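## Task

Move the cardboard box, the masking tape roll and the yellow sponge from the desk onto the top of the low shelf. The box goes beneath the blue sign, the tape beneath the yellow sign and the sponge beneath the red sign. The robot must not tip over or finish leaning, and every item must stay in place with no help from the robot at the end.

## Robot and tools

Robot: a wheeled base that can only drive straight or spin in place, a lifting column with a tilting head, and two six-joint arms with two-finger grippers. Shoulder height S = 0.90 m + column_m. Folded as at the start, it is 0.73 m long, 0.62 m wide and S + 0.43 m tall, with its front 0.40 m ahead of the column.

Frames: the base frame sits on the floor midway between the drive wheels, under the column; x forward, y left, z up. left_hand and right_hand are reported in it, at the point where the fingers meet (tips 8 mm further). The hand's z axis runs along the fingers (quat_wxyz maps (0,0,1) onto it), its y axis across the opening. The odometry frame is the base frame at the scene's start; heading is positive to the left, -3.142 to 3.142.

execute_actions: "actions" holds zero or one action; an empty list only reports state and images. An action may have "base", "joints", "speeds". "base" holds exactly one relative offset from where the base is now: {"translate_m": d}, metres, forward positive, -3 to 3; or {"rotate_rad": d}, radians, left/counter-clockwise positive, -3.2 to 3.2. "joints" is one flat dict of absolute targets by joint name covering both arms, column and head. "speeds" caps the base only: translate_m 0.05-0.8 m/s, rotate_rad 0.1-1 rad/s (maximum is default); it never slows an arm. A base move needing over 8.667 s is refused; no action runs past 15 s. Unknown keys or out-of-range numbers reject the whole call. "cameras": list of cam_head_left, cam_head_right, cam_left_wrist, cam_right_wrist, nav_camera, or "all"; omitted/null means all, [] means none. If a result reports a stop, the remaining calls in that same reply are skipped. A joint left out of an action may keep pushing toward its earlier target.

Joint targets (absolute, with done-tolerance): column_m 0 to 0.8 (±0.005); head_tilt_rad -0.61 to 1.308 (±0.03, positive looks down); joint1 -2.879 to 2.879 (±0.045); joint2 0 to 3.141 (±0.14); joint3 0 to 3.019 (±0.09); joint4 -1.692 to 1.57 (±0.055); joint5 -1.57 to 1.57 (±0.03, positive swings hand to robot's right); joint6 -2.094 to 2.094 (±0.035, positive clockwise seen from behind); gripper_m 0 to 0.093 (±0.003, fingertip gap). Names use left_ or right_ prefixes, e.g. left_joint2_rad.

Arm geometry (approximate): with joint1 at -1.57 (left) or 1.57 (right) and joints 5, 6 at 0, the arm swings in a vertical plane 0.23 m beside the column. Let a = j2 - 0.35, b = 1.05 + j2 - j3, c = b - j4 (c = 1.57 means fingers straight down). Hand ahead = 0.12 + 0.39 sin a + 0.38 cos b + 0.25 cos c; height = S + 0.39 cos a - 0.38 sin b - 0.25 sin c. Example: j2,j3,j4 = 0.93, 0.78, 0.14 gives 0.60 m ahead, 0.25 m under S. Real hands sit up to 5 cm lower/closer (about 12 cm with heavy or far loads); trust the reported hand positions. Reach is about 1 m from the shoulder. Below 0.4 m height, the housing blocks hands nearer than 0.45 m ahead; don't move arms with column_m under 0.3. Loads with fingers down: 0.3 kg fine out to 0.6 m ahead; 1 kg to 0.8 m; heavier loads need the hand nearer. Joint changes under about 0.03 rad (0.08 for joints 2, 3) may not move at all; for gentle touches step about 0.05 rad per call from your last target.

Gripper: fingers 7 cm long; body 10 cm wide, 7 cm thick. Command a gap smaller than the object to grip; "off_target" is then normal. A reported gap staying 0.002 m or more above target means something is held. Wrist cameras look along the fingers, tilted 0.62 rad; closed fingertips land at picture centre. Head cameras look down by about head_tilt_rad; nav_camera is low at the base front.

Other tools: wait {seconds 0-10}; zoom_image {camera, region [x0,y0,x1,y1] pixels, at most 504x504, from that camera's latest full image}; finished_scene {scene: 1 or 2}, irreversible, reports success.

Result lines: base_status and joint_status give "done", "off_target", "contact_stop" (base or column only), "time_out", "not_followed" or "limit_stop_at_motor_heat". "joint command not followed" means a safety check withheld an arm's targets (too close to the other arm or the body, or blocked); back each moved joint off at least 0.05 rad. on_its_own describes uncommanded behaviour; "held at" is a held target, not a position. motor_effort lists only the wheels (percent, peak in brackets). wheel_motors_off = 1 means overload shut them off for 2 s. If turned_by_wheels and turned_by_imu disagree by over ~4 % and 0.05 rad, the base slipped or hit something. base_tilt is in degrees (forward, right). A Motor temperatures line lists each arm's joints.

Avoid: arms hitting or pressing on each other; blocked arms pushing long (overheat; at 100 °C the arm drops its load) — resend the reported positions as targets to relieve them; base pushing hard for ~3 s; tables 0.30 m up passing over the housing into the column. After a base contact_stop drive 0.05 m away first. The column halts on the way down when a hand or its load touches something and then refuses to go down until raised 0.2 m. Place items gently, release, and confirm they stay before ending a scene.

Each tool is called after "Emit:" as name(argument=value, ...), one argument or row to a line, values as JSON.

## Session

Emit:
execute_actions(
  actions=[],
)

Scene clock: 0.00 s.
Motor temperatures (°C, as the motors report them): left_arm=[21 25 24 23 24 22] | right_arm=[23 22 23 24 24 24]
base_odometry: x=+0.000 y=+0.000 heading=+0.000 (m, m, rad; odometry frame)
turned_by_wheels: +0.000 (rad since the last result)
turned_by_imu: +0.000 (rad since the last result)
base_tilt: forward=-0.3 right=+0.9 (deg)
base_status: not commanded
joint_positions: column_m=+0.555 head_tilt_rad=+0.862 left_joint1_rad=-1.557 left_joint2_rad=+0.900 left_joint3_rad=+0.416 left_joint4_rad=-0.947 left_joint5_rad=+0.040 left_joint6_rad=+0.007 left_gripper_m=+0.094 right_joint1_rad=+1.596 right_joint2_rad=+0.886 right_joint3_rad=+0.443 right_joint4_rad=-0.903 right_joint5_rad=-0.022 right_joint6_rad=-0.068 right_gripper_m=+0.094
joint_status: not commanded
wheel_motors_off: 0
motor_effort: left_wheel=+5 right_wheel=+2 (%)
left_hand: x=+0.1479 y=+0.2206 z=+1.2513 quat_wxyz=(+0.438, +0.012, -0.899, +0.016) (m; base frame)
right_hand: x=+0.1721 y=-0.2157 z=+1.2392 quat_wxyz=(+0.399, +0.037, -0.916, -0.031) (m; base frame)
pictures: cam_head_left, cam_head_right, cam_left_wrist, cam_right_wrist, nav_camera
Images, in order (width x height): cam_head_left 504x504, cam_head_right 504x504, cam_left_wrist 504x504, cam_right_wrist 504x504, nav_camera 504x504.

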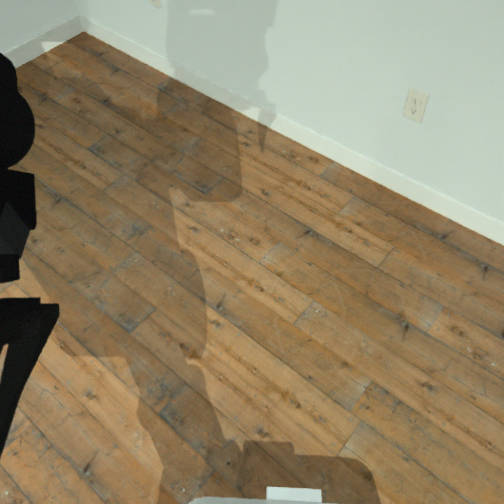

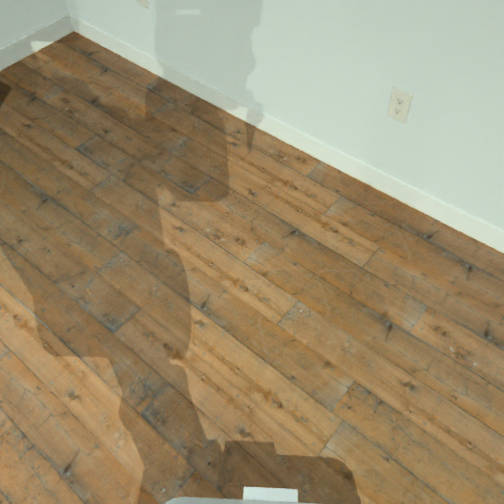

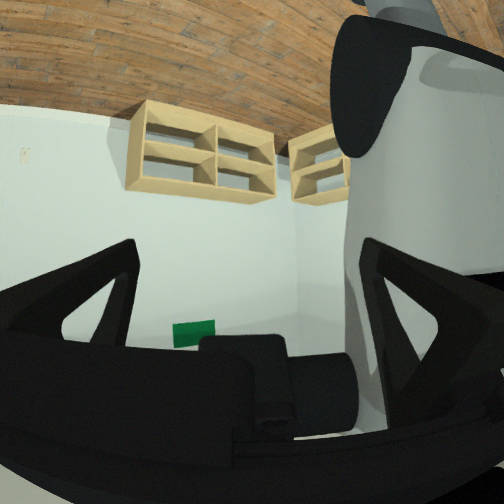

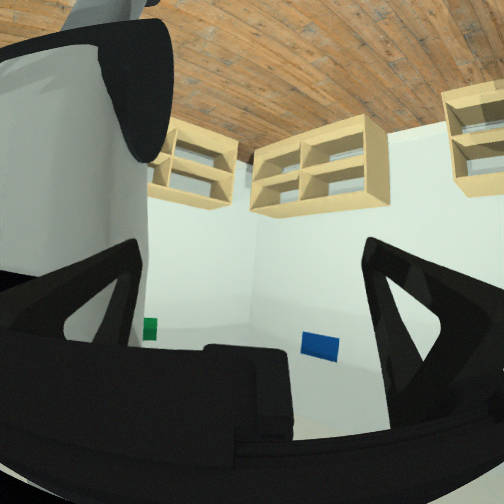

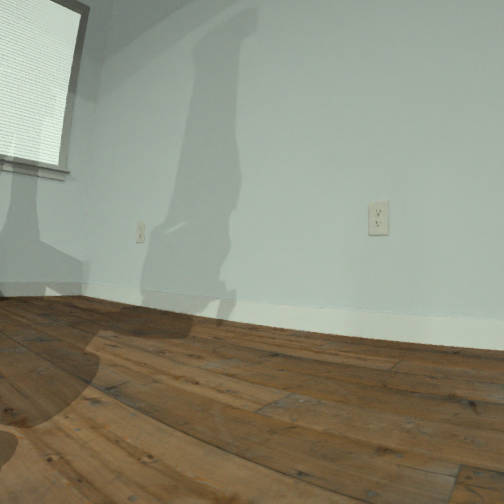

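Emit:
execute_actions(
  actions=[
    {"base": {"rotate_rad": 1.5}, "joints": {"head_tilt_rad": 0.45}},
  ],
  cameras=["cam_head_left", "cam_head_right", "nav_camera"],
)

Scene clock: 8.53 s.
Motor temperatures (°C, as the motors report them): left_arm=[21 25 24 23 24 22] | right_arm=[23 23 23 24 24 24]
base_odometry: x=+0.000 y=+0.000 heading=+1.496 (m, m, rad; odometry frame)
turned_by_wheels: +1.496 (rad since the last result)
turned_by_imu: +1.495 (rad since the last result)
base_tilt: forward=-0.2 right=+0.9 (deg)
base_status: done
joint_positions: column_m=+0.555 head_tilt_rad=+0.468 left_joint1_rad=-1.557 left_joint2_rad=+0.900 left_joint3_rad=+0.416 left_joint4_rad=-0.947 left_joint5_rad=+0.040 left_joint6_rad=+0.007 left_gripper_m=+0.094 right_joint1_rad=+1.596 right_joint2_rad=+0.886 right_joint3_rad=+0.443 right_joint4_rad=-0.903 right_joint5_rad=-0.022 right_joint6_rad=-0.068 right_gripper_m=+0.094
joint_status: all done
wheel_motors_off: 0
motor_effort: left_wheel=-10(69) right_wheel=+10(55) (%)
left_hand: x=+0.1479 y=+0.2206 z=+1.2513 quat_wxyz=(+0.438, +0.012, -0.899, +0.016) (m; base frame)
right_hand: x=+0.1721 y=-0.2157 z=+1.2392 quat_wxyz=(+0.399, +0.037, -0.916, -0.031) (m; base frame)
pictures: cam_head_left, cam_head_right, nav_camera
Images, in order (width x height): cam_head_left 504x504, cam_head_right 504x504, nav_camera 504x504.

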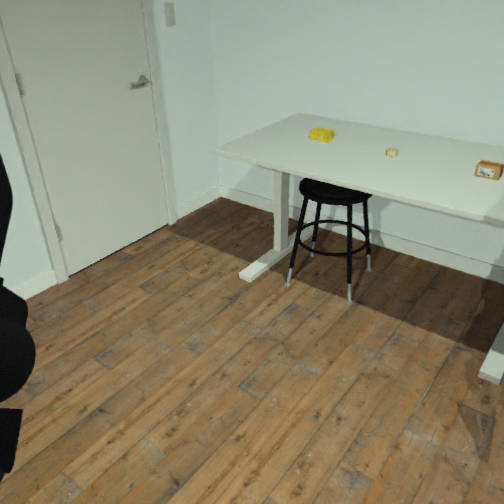

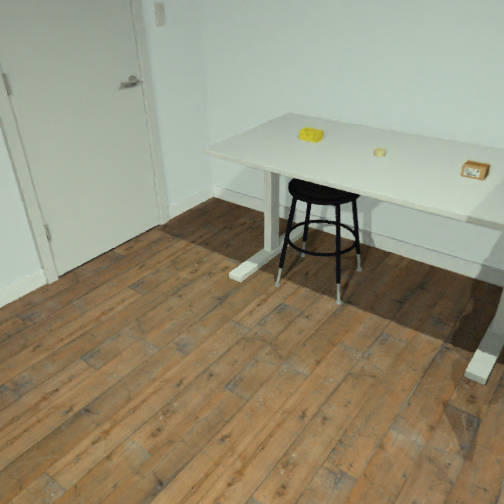

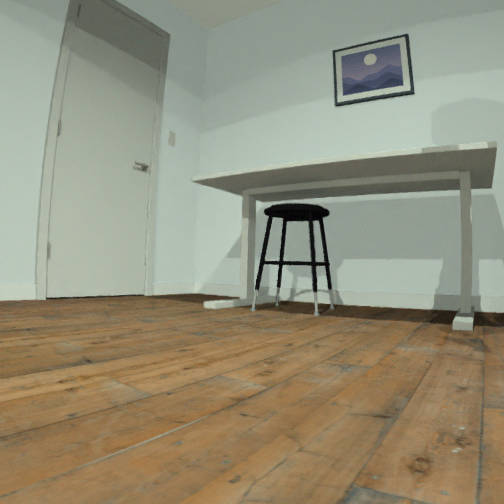

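Emit:
execute_actions(
  actions=[
    {"base": {"rotate_rad": -0.65}},
  ],
  cameras=["cam_head_left", "cam_head_right", "nav_camera"],
)

Scene clock: 36.73 s.
Motor temperatures (°C, as the motors report them): left_arm=[21 25 24 23 24 22] | right_arm=[23 23 23 24 24 24]
base_odometry: x=+0.000 y=+0.000 heading=+0.850 (m, m, rad; odometry frame)
turned_by_wheels: -0.646 (rad since the last result)
turned_by_imu: -0.646 (rad since the last result)
base_tilt: forward=-0.3 right=+0.9 (deg)
base_status: done
joint_positions: column_m=+0.555 head_tilt_rad=+0.468 left_joint1_rad=-1.557 left_joint2_rad=+0.900 left_joint3_rad=+0.416 left_joint4_rad=-0.947 left_joint5_rad=+0.040 left_joint6_rad=+0.007 left_gripper_m=+0.094 right_joint1_rad=+1.596 right_joint2_rad=+0.886 right_joint3_rad=+0.443 right_joint4_rad=-0.903 right_joint5_rad=-0.022 right_joint6_rad=-0.068 right_gripper_m=+0.094
joint_status: not commanded
wheel_motors_off: 0
motor_effort: left_wheel=+1(39) right_wheel=-3(30) (%)
left_hand: x=+0.1481 y=+0.2206 z=+1.2512 quat_wxyz=(+0.438, +0.012, -0.899, +0.016) (m; base frame)
right_hand: x=+0.1721 y=-0.2157 z=+1.2392 quat_wxyz=(+0.399, +0.037, -0.916, -0.031) (m; base frame)
pictures: cam_head_left, cam_head_right, nav_camera
Images, in order (width x height): cam_head_left 504x504, cam_head_right 504x504, nav_camera 504x504.

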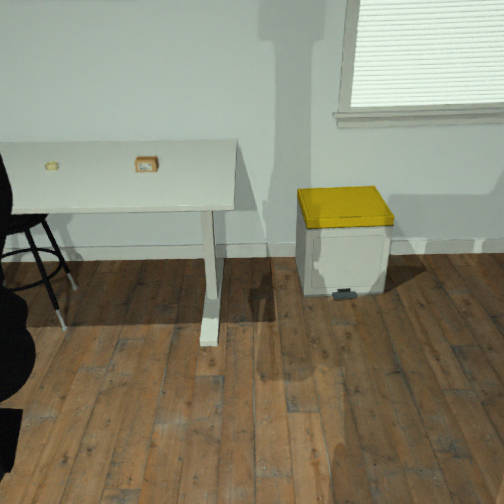

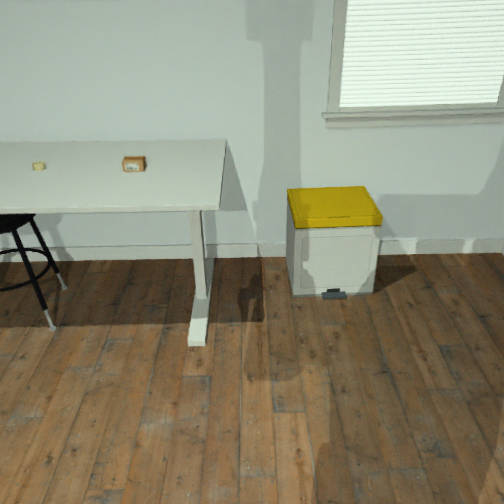

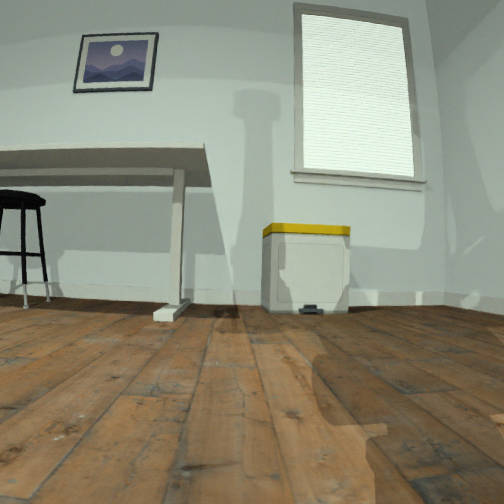

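Emit:
execute_actions(
  actions=[
    {"base": {"rotate_rad": 0.62}, "joints": {"left_joint1_rad": -1.57, "left_joint2_rad": 1.5, "left_joint3_rad": 1.63, "left_joint4_rad": -0.62, "left_joint5_rad": 0, "left_joint6_rad": 0, "right_joint1_rad": 1.57, "right_joint2_rad": 1.5, "right_joint3_rad": 1.63, "right_joint4_rad": -0.62, "right_joint5_rad": 0, "right_joint6_rad": 0, "head_tilt_rad": 0.6}},
  ],
  cameras=["cam_head_left"],
)

Emit:
execute_actions(
  actions=[
    {"base": {"translate_m": 1.3}},
  ],
  cameras=["nav_camera"],
)

Emit:
execute_actions(
  actions=[
    {"base": {"rotate_rad": -0.56}, "joints": {"head_tilt_rad": 0.75}},
  ],
)

Scene clock: 93.10 s.
Motor temperatures (°C, as the motors report them): left_arm=[21 26 24 23 24 22] | right_arm=[23 24 24 24 24 24]
base_odometry: x=+0.000 y=+0.000 heading=+1.465 (m, m, rad; odometry frame)
turned_by_wheels: +0.616 (rad since the last result)
turned_by_imu: +0.619 (rad since the last result)
base_tilt: forward=-0.2 right=+0.9 (deg)
base_status: done
joint_positions: column_m=+0.555 head_tilt_rad=+0.603 left_joint1_rad=-1.570 left_joint2_rad=+1.502 left_joint3_rad=+1.618 left_joint4_rad=-0.621 left_joint5_rad=+0.002 left_joint6_rad=+0.005 left_gripper_m=+0.094 right_joint1_rad=+1.570 right_joint2_rad=+1.493 right_joint3_rad=+1.624 right_joint4_rad=-0.619 right_joint5_rad=+0.000 right_joint6_rad=-0.010 right_gripper_m=+0.094
joint_status: all done
wheel_motors_off: 0
motor_effort: left_wheel=-11(39) right_wheel=+10(39) (%)
left_hand: x=+0.7084 y=+0.2249 z=+1.0595 quat_wxyz=(-0.009, -0.002, -1.000, +0.001) (m; base frame)
right_hand: x=+0.7159 y=-0.2256 z=+1.0665 quat_wxyz=(-0.018, +0.005, -1.000, +0.000) (m; base frame)
pictures: cam_head_left
Images, in order (width x height): cam_head_left 504x504.

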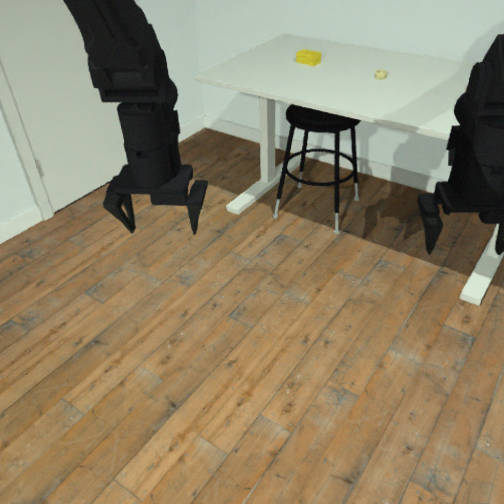

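Scene clock: 97.10 s.
Motor temperatures (°C, as the motors report them): left_arm=[21 27 24 23 24 22] | right_arm=[23 25 24 24 24 24]
base_odometry: x=+0.136 y=+1.293 heading=+1.466 (m, m, rad; odometry frame)
turned_by_wheels: +0.000 (rad since the last result)
turned_by_imu: +0.001 (rad since the last result)
base_tilt: forward=-0.2 right=+0.9 (deg)
base_status: done
joint_positions: column_m=+0.555 head_tilt_rad=+0.604 left_joint1_rad=-1.570 left_joint2_rad=+1.502 left_joint3_rad=+1.618 left_joint4_rad=-0.621 left_joint5_rad=+0.002 left_joint6_rad=+0.005 left_gripper_m=+0.094 right_joint1_rad=+1.570 right_joint2_rad=+1.493 right_joint3_rad=+1.624 right_joint4_rad=-0.619 right_joint5_rad=+0.000 right_joint6_rad=-0.010 right_gripper_m=+0.094
joint_status: not commanded
wheel_motors_off: 0
motor_effort: left_wheel=-1(61) right_wheel=+0(65) (%)
left_hand: x=+0.7084 y=+0.2249 z=+1.0595 quat_wxyz=(-0.009, -0.002, -1.000, +0.001) (m; base frame)
right_hand: x=+0.7159 y=-0.2256 z=+1.0665 quat_wxyz=(-0.018, +0.005, -1.000, +0.000) (m; base frame)
pictures: nav_camera
Images, in order (width x height): nav_camera 504x504.

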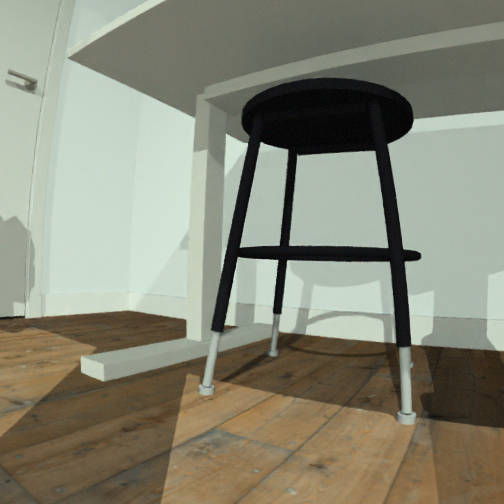

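Scene clock: 99.53 s.
Motor temperatures (°C, as the motors report them): left_arm=[21 27 25 23 24 22] | right_arm=[23 25 24 24 24 24]
base_odometry: x=+0.136 y=+1.293 heading=+0.909 (m, m, rad; odometry frame)
turned_by_wheels: -0.556 (rad since the last result)
turned_by_imu: -0.555 (rad since the last result)
base_tilt: forward=-0.3 right=+0.9 (deg)
base_status: done
joint_positions: column_m=+0.555 head_tilt_rad=+0.752 left_joint1_rad=-1.570 left_joint2_rad=+1.502 left_joint3_rad=+1.618 left_joint4_rad=-0.621 left_joint5_rad=+0.002 left_joint6_rad=+0.005 left_gripper_m=+0.095 right_joint1_rad=+1.567 right_joint2_rad=+1.493 right_joint3_rad=+1.624 right_joint4_rad=-0.619 right_joint5_rad=+0.000 right_joint6_rad=-0.010 right_gripper_m=+0.094
joint_status: all done
wheel_motors_off: 0
motor_effort: left_wheel=+11(45) right_wheel=-10(70) (%)
left_hand: x=+0.7084 y=+0.2248 z=+1.0595 quat_wxyz=(-0.009, -0.002, -1.000, +0.001) (m; base frame)
right_hand: x=+0.7158 y=-0.2276 z=+1.0665 quat_wxyz=(-0.018, +0.004, -1.000, +0.001) (m; base frame)
pictures: cam_head_left, cam_head_right, cam_left_wrist, cam_right_wrist, nav_camera
Images, in order (width x height): cam_head_left 504x504, cam_head_right 504x504, cam_left_wrist 504x504, cam_right_wrist 504x504, nav_camera 504x504.

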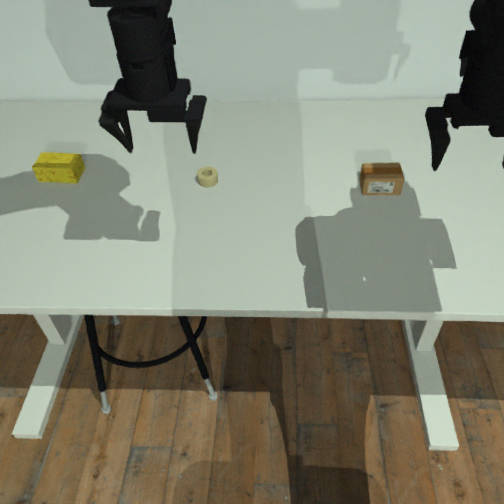

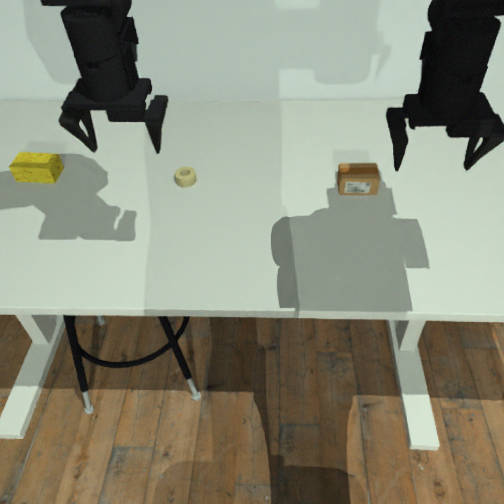

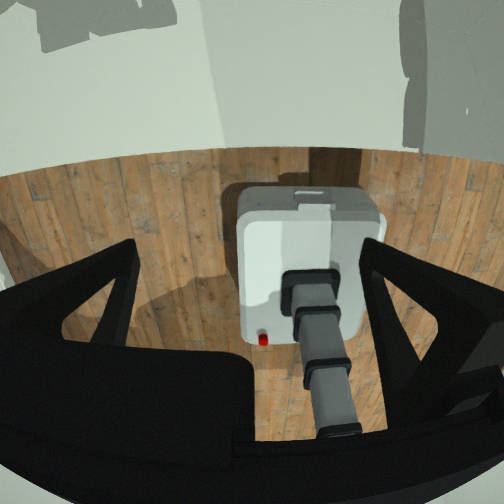

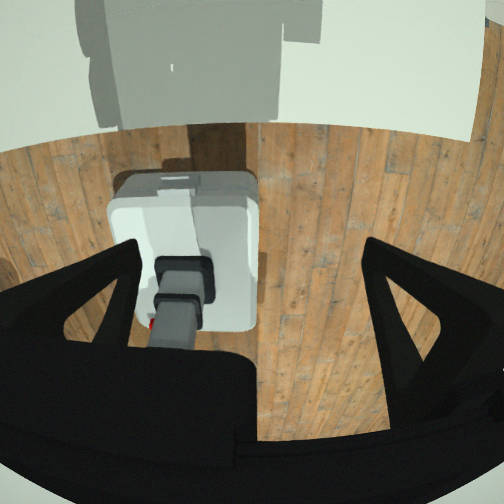

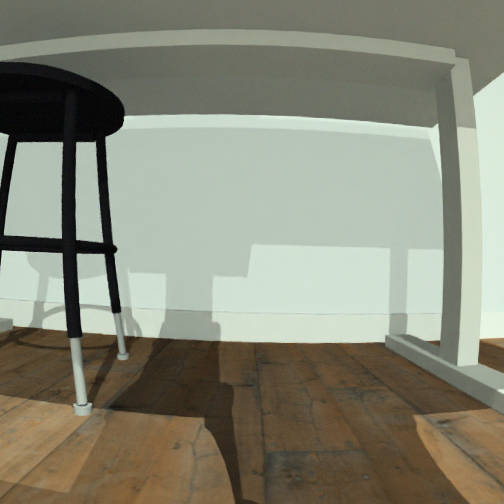

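Emit:
execute_actions(
  actions=[
    {"base": {"translate_m": 0.3}, "joints": {"column_m": 0.41, "right_joint1_rad": 1.64, "right_joint6_rad": 1.47, "head_tilt_rad": 0.8}},
  ],
)

Scene clock: 173.70 s.
Motor temperatures (°C, as the motors report them): left_arm=[21 31 27 23 24 22] | right_arm=[23 30 26 24 24 24]
base_odometry: x=+0.321 y=+1.530 heading=+0.908 (m, m, rad; odometry frame)
turned_by_wheels: -0.001 (rad since the last result)
turned_by_imu: +0.000 (rad since the last result)
base_tilt: forward=-0.3 right=+0.9 (deg)
base_status: done
joint_positions: column_m=+0.410 head_tilt_rad=+0.802 left_joint1_rad=-1.570 left_joint2_rad=+1.502 left_joint3_rad=+1.619 left_joint4_rad=-0.621 left_joint5_rad=+0.002 left_joint6_rad=+0.005 left_gripper_m=+0.095 right_joint1_rad=+1.648 right_joint2_rad=+1.493 right_joint3_rad=+1.624 right_joint4_rad=-0.619 right_joint5_rad=+0.000 right_joint6_rad=+1.458 right_gripper_m=+0.094
joint_status: all done
wheel_motors_off: 0
motor_effort: left_wheel=-2(66) right_wheel=+2(58) (%)
left_hand: x=+0.7090 y=+0.2248 z=+0.9151 quat_wxyz=(-0.010, -0.002, -1.000, +0.001) (m; base frame)
right_hand: x=+0.7149 y=-0.1748 z=+0.9236 quat_wxyz=(+0.009, -0.652, -0.757, -0.037) (m; base frame)
pictures: cam_head_left, cam_head_right, cam_left_wrist, cam_right_wrist, nav_camera
Images, in order (width x height): cam_head_left 504x504, cam_head_right 504x504, cam_left_wrist 504x504, cam_right_wrist 504x504, nav_camera 504x504.

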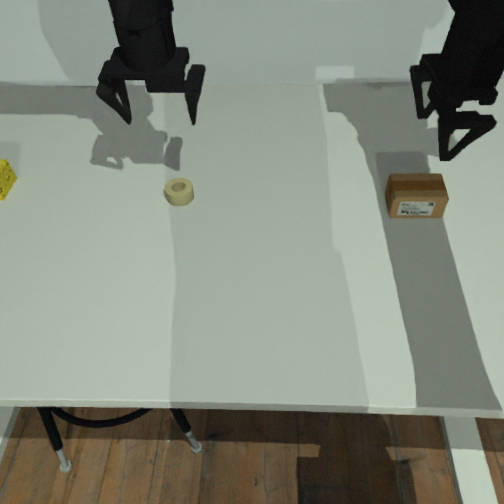

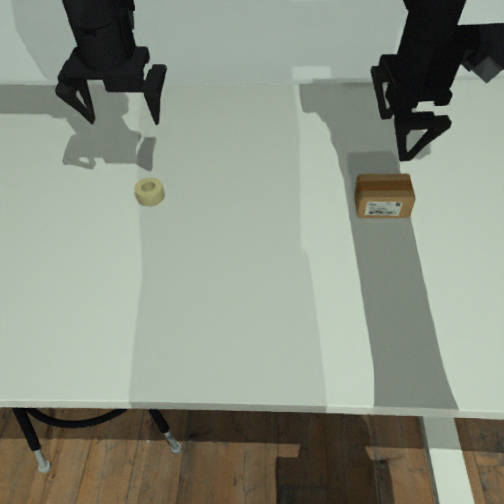

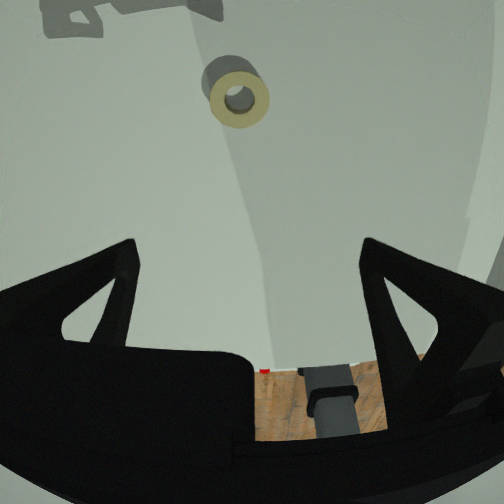

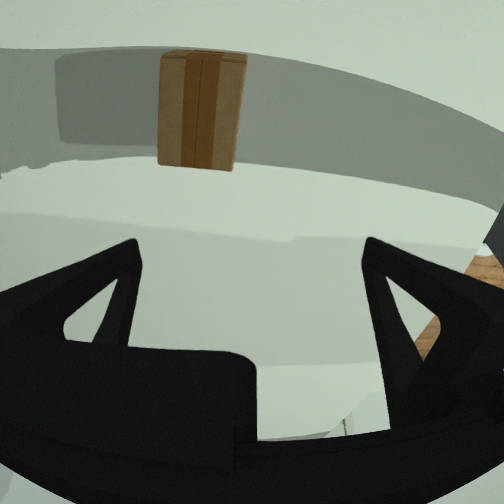

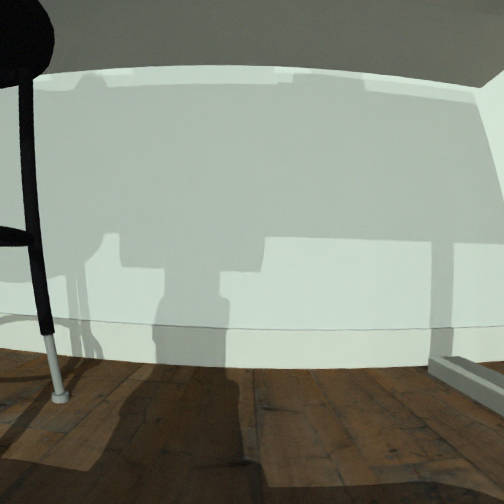

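Emit:
execute_actions(
  actions=[
    {"base": {"translate_m": 0.04}, "joints": {"column_m": 0.34, "right_joint1_rad": 1.595}},
  ],
  cameras=["cam_head_left", "cam_left_wrist", "cam_right_wrist"],
)

Scene clock: 195.33 s.
Motor temperatures (°C, as the motors report them): left_arm=[21 32 27 23 24 22] | right_arm=[23 30 26 24 24 24]
base_odometry: x=+0.345 y=+1.561 heading=+0.908 (m, m, rad; odometry frame)
turned_by_wheels: -0.001 (rad since the last result)
turned_by_imu: +0.001 (rad since the last result)
base_tilt: forward=-0.3 right=+0.9 (deg)
base_status: done
joint_positions: column_m=+0.340 head_tilt_rad=+0.802 left_joint1_rad=-1.570 left_joint2_rad=+1.502 left_joint3_rad=+1.618 left_joint4_rad=-0.621 left_joint5_rad=+0.002 left_joint6_rad=+0.005 left_gripper_m=+0.095 right_joint1_rad=+1.591 right_joint2_rad=+1.493 right_joint3_rad=+1.624 right_joint4_rad=-0.619 right_joint5_rad=+0.000 right_joint6_rad=+1.458 right_gripper_m=+0.094
joint_status: all done
wheel_motors_off: 0
motor_effort: left_wheel=-1(33) right_wheel=+1(30) (%)
left_hand: x=+0.7087 y=+0.2248 z=+0.8451 quat_wxyz=(-0.010, -0.002, -1.000, +0.001) (m; base frame)
right_hand: x=+0.7158 y=-0.2121 z=+0.8520 quat_wxyz=(-0.007, -0.662, -0.749, -0.019) (m; base frame)
pictures: cam_head_left, cam_left_wrist, cam_right_wrist
Images, in order (width x height): cam_head_left 504x504, cam_left_wrist 504x504, cam_right_wrist 504x504.

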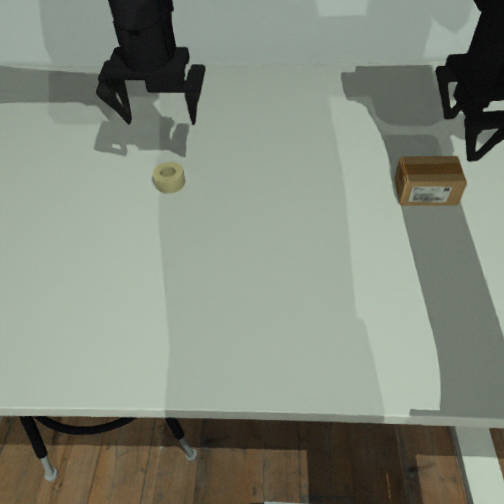

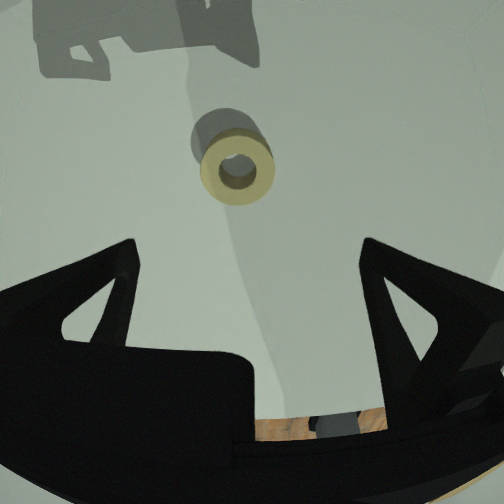

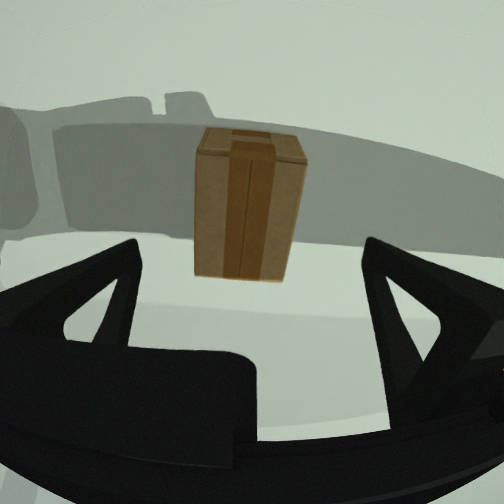

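Emit:
execute_actions(
  actions=[
    {"joints": {"column_m": 0.26}},
  ],
  cameras=["cam_head_left", "cam_head_right", "cam_left_wrist", "cam_right_wrist"],
)

Scene clock: 213.80 s.
Motor temperatures (°C, as the motors report them): left_arm=[21 32 27 23 24 22] | right_arm=[23 31 26 24 24 24]
base_odometry: x=+0.345 y=+1.561 heading=+0.908 (m, m, rad; odometry frame)
turned_by_wheels: +0.000 (rad since the last result)
turned_by_imu: +0.002 (rad since the last result)
base_tilt: forward=-0.2 right=+0.9 (deg)
base_status: not commanded
joint_positions: column_m=+0.260 head_tilt_rad=+0.802 left_joint1_rad=-1.570 left_joint2_rad=+1.502 left_joint3_rad=+1.618 left_joint4_rad=-0.621 left_joint5_rad=+0.002 left_joint6_rad=+0.005 left_gripper_m=+0.095 right_joint1_rad=+1.591 right_joint2_rad=+1.493 right_joint3_rad=+1.624 right_joint4_rad=-0.619 right_joint5_rad=+0.000 right_joint6_rad=+1.458 right_gripper_m=+0.094
joint_status: all done
wheel_motors_off: 0
motor_effort: left_wheel=-1(2) right_wheel=+1(1) (%)
left_hand: x=+0.7087 y=+0.2248 z=+0.7651 quat_wxyz=(-0.010, -0.002, -1.000, +0.001) (m; base frame)
right_hand: x=+0.7158 y=-0.2121 z=+0.7720 quat_wxyz=(-0.007, -0.662, -0.749, -0.019) (m; base frame)
pictures: cam_head_left, cam_head_right, cam_left_wrist, cam_right_wrist
Images, in order (width x height): cam_head_left 504x504, cam_head_right 504x504, cam_left_wrist 504x504, cam_right_wrist 504x504.

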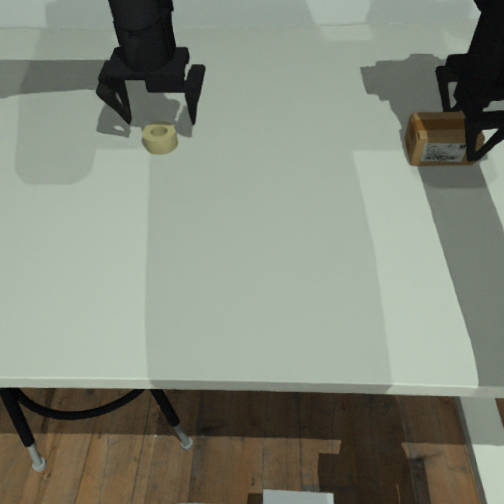

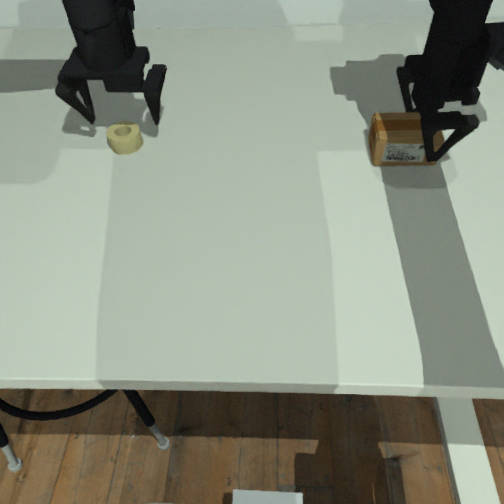

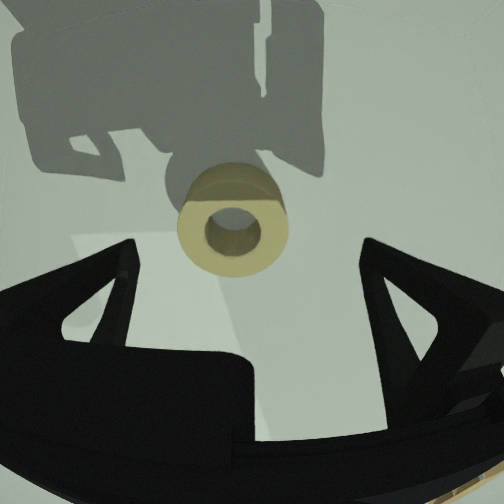

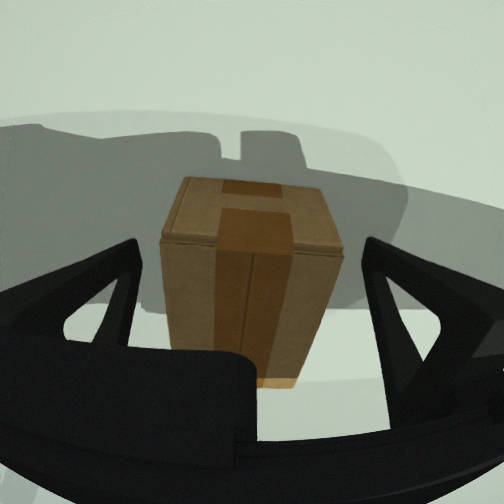

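Emit:
execute_actions(
  actions=[
    {"joints": {"right_joint1_rad": 1.655, "right_joint6_rad": 1.59}},
  ],
  cameras=["cam_head_right", "cam_right_wrist"],
)

Scene clock: 237.60 s.
Motor temperatures (°C, as the motors report them): left_arm=[21 33 27 23 24 22] | right_arm=[23 31 26 24 24 24]
base_odometry: x=+0.345 y=+1.561 heading=+0.908 (m, m, rad; odometry frame)
turned_by_wheels: +0.000 (rad since the last result)
turned_by_imu: +0.001 (rad since the last result)
base_tilt: forward=-0.3 right=+0.9 (deg)
base_status: not commanded
joint_positions: column_m=+0.260 head_tilt_rad=+0.802 left_joint1_rad=-1.570 left_joint2_rad=+1.502 left_joint3_rad=+1.618 left_joint4_rad=-0.621 left_joint5_rad=+0.002 left_joint6_rad=+0.005 left_gripper_m=+0.095 right_joint1_rad=+1.662 right_joint2_rad=+1.493 right_joint3_rad=+1.624 right_joint4_rad=-0.619 right_joint5_rad=+0.000 right_joint6_rad=+1.579 right_gripper_m=+0.094
joint_status: all done
wheel_motors_off: 0
motor_effort: left_wheel=-1(0) right_wheel=+1(1) (%)
left_hand: x=+0.7087 y=+0.2248 z=+0.7651 quat_wxyz=(-0.010, -0.002, -1.000, +0.001) (m; base frame)
right_hand: x=+0.7145 y=-0.1654 z=+0.7743 quat_wxyz=(+0.016, -0.693, -0.719, -0.041) (m; base frame)
pictures: cam_head_right, cam_right_wrist
Images, in order (width x height): cam_head_right 504x504, cam_right_wrist 504x504.

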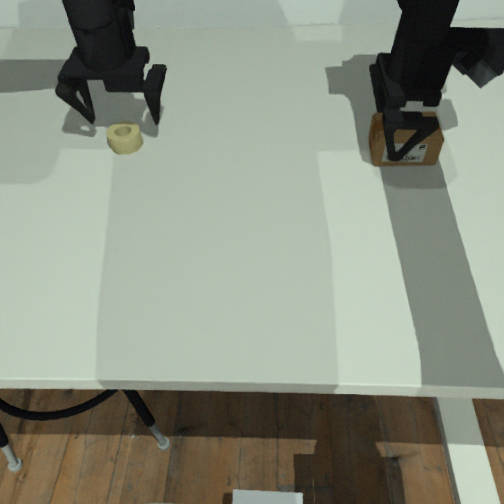

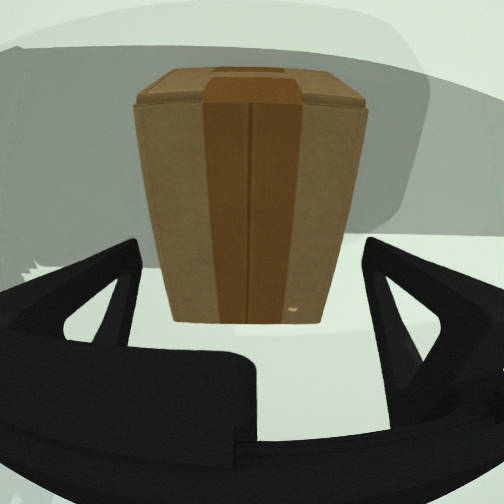

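Well aligned. Lower to grasp height.

Emit:
execute_actions(
  actions=[
    {"joints": {"column_m": 0.22}},
  ],
  cameras=["cam_head_left", "cam_left_wrist", "cam_right_wrist"],
)

Scene clock: 242.93 s.
Motor temperatures (°C, as the motors report them): left_arm=[21 33 27 23 24 22] | right_arm=[23 31 26 24 24 24]
base_odometry: x=+0.345 y=+1.561 heading=+0.908 (m, m, rad; odometry frame)
turned_by_wheels: +0.000 (rad since the last result)
turned_by_imu: +0.001 (rad since the last result)
base_tilt: forward=-0.2 right=+0.9 (deg)
base_status: not commanded
joint_positions: column_m=+0.220 head_tilt_rad=+0.802 left_joint1_rad=-1.570 left_joint2_rad=+1.502 left_joint3_rad=+1.618 left_joint4_rad=-0.621 left_joint5_rad=+0.002 left_joint6_rad=+0.005 left_gripper_m=+0.095 right_joint1_rad=+1.662 right_joint2_rad=+1.472 right_joint3_rad=+1.624 right_joint4_rad=-0.635 right_joint5_rad=+0.000 right_joint6_rad=+1.584 right_gripper_m=+0.094
joint_status: all done
wheel_motors_off: 0
motor_effort: left_wheel=-1(4) right_wheel=+2(4) (%)
left_hand: x=+0.7087 y=+0.2248 z=+0.7250 quat_wxyz=(-0.010, -0.002, -1.000, +0.001) (m; base frame)
right_hand: x=+0.7184 y=-0.1661 z=+0.7461 quat_wxyz=(+0.015, -0.695, -0.717, -0.043) (m; base frame)
pictures: cam_head_left, cam_left_wrist, cam_right_wrist
Images, in order (width x height): cam_head_left 504x504, cam_left_wrist 504x504, cam_right_wrist 504x504.

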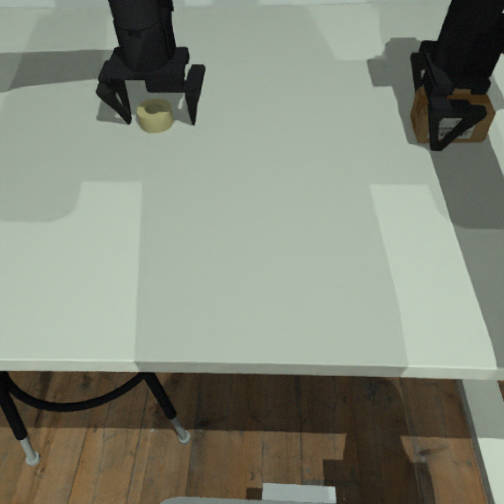

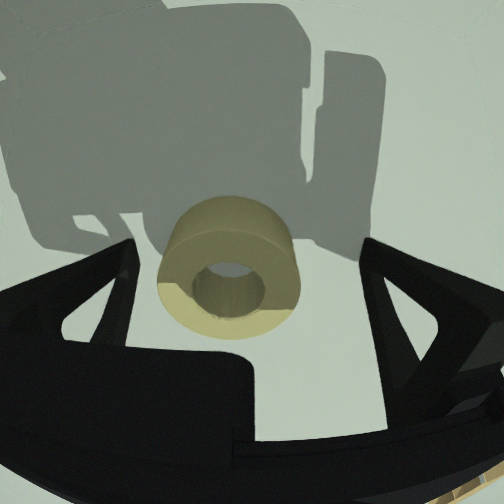

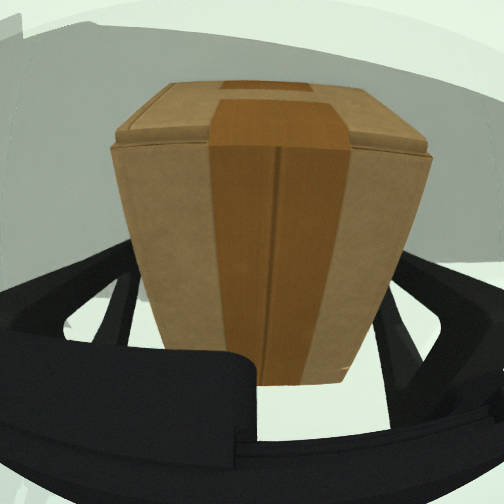

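Emit:
execute_actions(
  actions=[
    {"joints": {"left_gripper_m": 0.03, "right_gripper_m": 0.04}},
  ],
  cameras=["cam_head_left", "cam_left_wrist", "cam_right_wrist"],
)

Scene clock: 253.77 s.
Motor temperatures (°C, as the motors report them): left_arm=[21 33 28 23 24 22] | right_arm=[23 31 26 24 24 24]
base_odometry: x=+0.345 y=+1.561 heading=+0.908 (m, m, rad; odometry frame)
turned_by_wheels: +0.000 (rad since the last result)
turned_by_imu: +0.001 (rad since the last result)
base_tilt: forward=-0.2 right=+0.9 (deg)
base_status: not commanded
joint_positions: column_m=+0.220 head_tilt_rad=+0.802 left_joint1_rad=-1.570 left_joint2_rad=+1.502 left_joint3_rad=+1.618 left_joint4_rad=-0.621 left_joint5_rad=+0.001 left_joint6_rad=+0.005 left_gripper_m=+0.049 right_joint1_rad=+1.662 right_joint2_rad=+1.472 right_joint3_rad=+1.624 right_joint4_rad=-0.633 right_joint5_rad=-0.001 right_joint6_rad=+1.584 right_gripper_m=+0.059
joint_status: left_gripper_m off_target (ended at +0.049, target +0.030); right_gripper_m off_target (ended at +0.059, target +0.040)
wheel_motors_off: 0
motor_effort: left_wheel=-1(2) right_wheel=+2(3) (%)
left_hand: x=+0.7087 y=+0.2248 z=+0.7250 quat_wxyz=(-0.010, -0.002, -1.000, +0.000) (m; base frame)
right_hand: x=+0.7188 y=-0.1660 z=+0.7461 quat_wxyz=(+0.014, -0.695, -0.717, -0.043) (m; base frame)
pictures: cam_head_left, cam_left_wrist, cam_right_wrist
Images, in order (width x height): cam_head_left 504x504, cam_left_wrist 504x504, cam_right_wrist 504x504.

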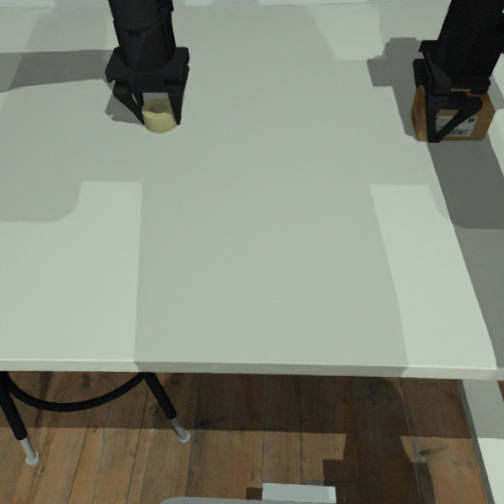

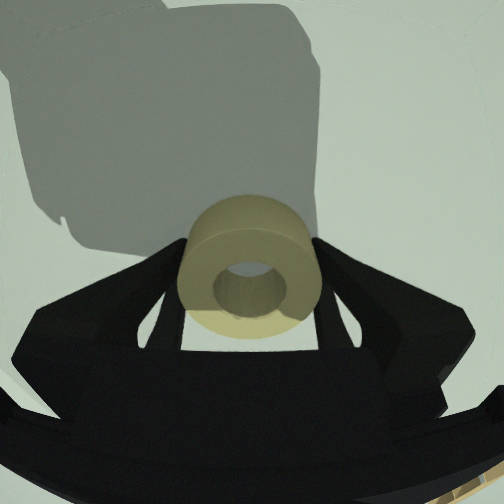

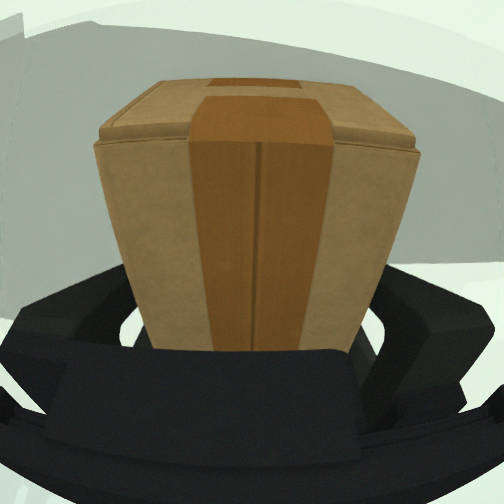

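Emit:
execute_actions(
  actions=[
    {"joints": {"column_m": 0.32, "head_tilt_rad": 0.6}},
  ],
  cameras=["cam_head_left"],
)

Scene clock: 260.83 s.
Motor temperatures (°C, as the motors report them): left_arm=[21 33 28 23 24 22] | right_arm=[23 31 26 24 24 24]
base_odometry: x=+0.345 y=+1.561 heading=+0.908 (m, m, rad; odometry frame)
turned_by_wheels: +0.000 (rad since the last result)
turned_by_imu: +0.002 (rad since the last result)
base_tilt: forward=-0.2 right=+0.9 (deg)
base_status: not commanded
joint_positions: column_m=+0.320 head_tilt_rad=+0.617 left_joint1_rad=-1.570 left_joint2_rad=+1.502 left_joint3_rad=+1.618 left_joint4_rad=-0.621 left_joint5_rad=+0.001 left_joint6_rad=+0.005 left_gripper_m=+0.049 right_joint1_rad=+1.662 right_joint2_rad=+1.495 right_joint3_rad=+1.624 right_joint4_rad=-0.628 right_joint5_rad=-0.001 right_joint6_rad=+1.584 right_gripper_m=+0.059
joint_status: all done
wheel_motors_off: 0
motor_effort: left_wheel=-1(2) right_wheel=+2(2) (%)
left_hand: x=+0.7087 y=+0.2248 z=+0.8249 quat_wxyz=(-0.010, -0.002, -1.000, +0.000) (m; base frame)
right_hand: x=+0.7113 y=-0.1653 z=+0.8327 quat_wxyz=(+0.020, -0.695, -0.718, -0.037) (m; base frame)
pictures: cam_head_left
Images, in order (width x height): cam_head_left 504x504.

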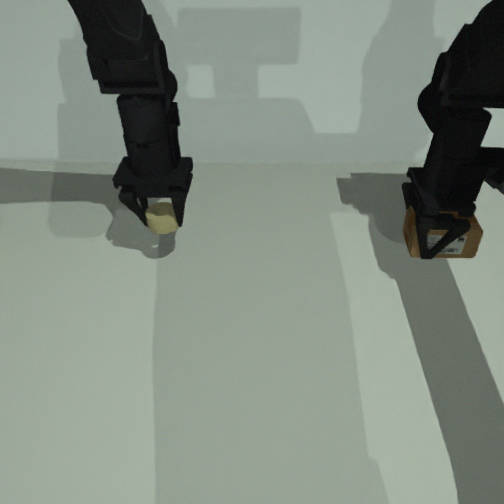

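Emit:
execute_actions(
  actions=[
    {"base": {"translate_m": -0.7}, "joints": {"head_tilt_rad": 0.2}},
  ],
  cameras=[],
)

Emit:
execute_actions(
  actions=[
    {"base": {"rotate_rad": 3.0}},
  ],
  cameras=["cam_head_left", "cam_head_right", "nav_camera"],
)

Scene clock: 277.60 s.
Motor temperatures (°C, as the motors report them): left_arm=[21 33 28 23 24 22] | right_arm=[23 32 27 24 24 24]
base_odometry: x=-0.086 y=+1.010 heading=+0.906 (m, m, rad; odometry frame)
turned_by_wheels: -0.001 (rad since the last result)
turned_by_imu: +0.002 (rad since the last result)
base_tilt: forward=-0.3 right=+0.9 (deg)
base_status: done
joint_positions: column_m=+0.320 head_tilt_rad=+0.219 left_joint1_rad=-1.570 left_joint2_rad=+1.502 left_joint3_rad=+1.618 left_joint4_rad=-0.621 left_joint5_rad=+0.001 left_joint6_rad=+0.005 left_gripper_m=+0.049 right_joint1_rad=+1.661 right_joint2_rad=+1.495 right_joint3_rad=+1.624 right_joint4_rad=-0.624 right_joint5_rad=-0.001 right_joint6_rad=+1.584 right_gripper_m=+0.059
joint_status: all done
wheel_motors_off: 0
motor_effort: left_wheel=-1(54) right_wheel=+1(73) (%)
left_hand: x=+0.7083 y=+0.2248 z=+0.8247 quat_wxyz=(-0.009, -0.002, -1.000, +0.000) (m; base frame)
right_hand: x=+0.7123 y=-0.1663 z=+0.8326 quat_wxyz=(+0.018, -0.695, -0.717, -0.038) (m; base frame)
pictures: none
No camera images: the call's "cameras" was empty. Leave "cameras" out to get every camera's image.

Scene clock: 282.63 s.
Motor temperatures (°C, as the motors report them): left_arm=[21 34 28 23 24 22] | right_arm=[23 32 27 24 24 24]
base_odometry: x=-0.086 y=+1.010 heading=-2.381 (m, m, rad; odometry frame)
turned_by_wheels: +2.996 (rad since the last result)
turned_by_imu: +2.999 (rad since the last result)
base_tilt: forward=-0.2 right=+0.9 (deg)
base_status: done
joint_positions: column_m=+0.320 head_tilt_rad=+0.219 left_joint1_rad=-1.570 left_joint2_rad=+1.502 left_joint3_rad=+1.618 left_joint4_rad=-0.621 left_joint5_rad=+0.001 left_joint6_rad=+0.005 left_gripper_m=+0.049 right_joint1_rad=+1.656 right_joint2_rad=+1.495 right_joint3_rad=+1.624 right_joint4_rad=-0.624 right_joint5_rad=-0.001 right_joint6_rad=+1.584 right_gripper_m=+0.059
joint_status: not commanded
wheel_motors_off: 0
motor_effort: left_wheel=-10(44) right_wheel=+10(71) (%)
left_hand: x=+0.7083 y=+0.2248 z=+0.8247 quat_wxyz=(-0.009, -0.002, -1.000, +0.000) (m; base frame)
right_hand: x=+0.7126 y=-0.1698 z=+0.8324 quat_wxyz=(+0.017, -0.696, -0.716, -0.036) (m; base frame)
pictures: cam_head_left, cam_head_right, nav_camera
Images, in order (width x height): cam_head_left 504x504, cam_head_right 504x504, nav_camera 504x504.

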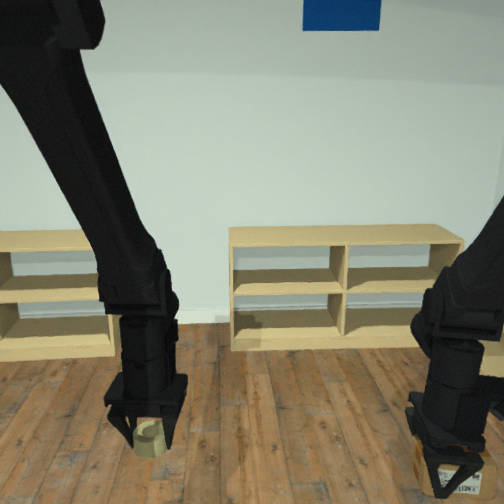

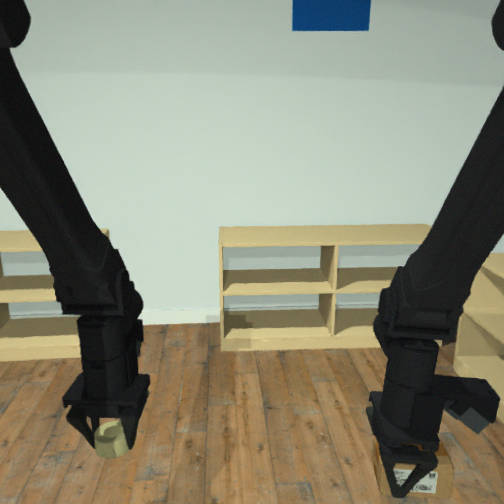

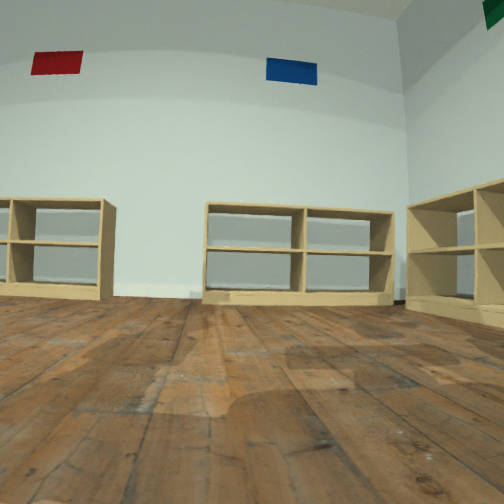

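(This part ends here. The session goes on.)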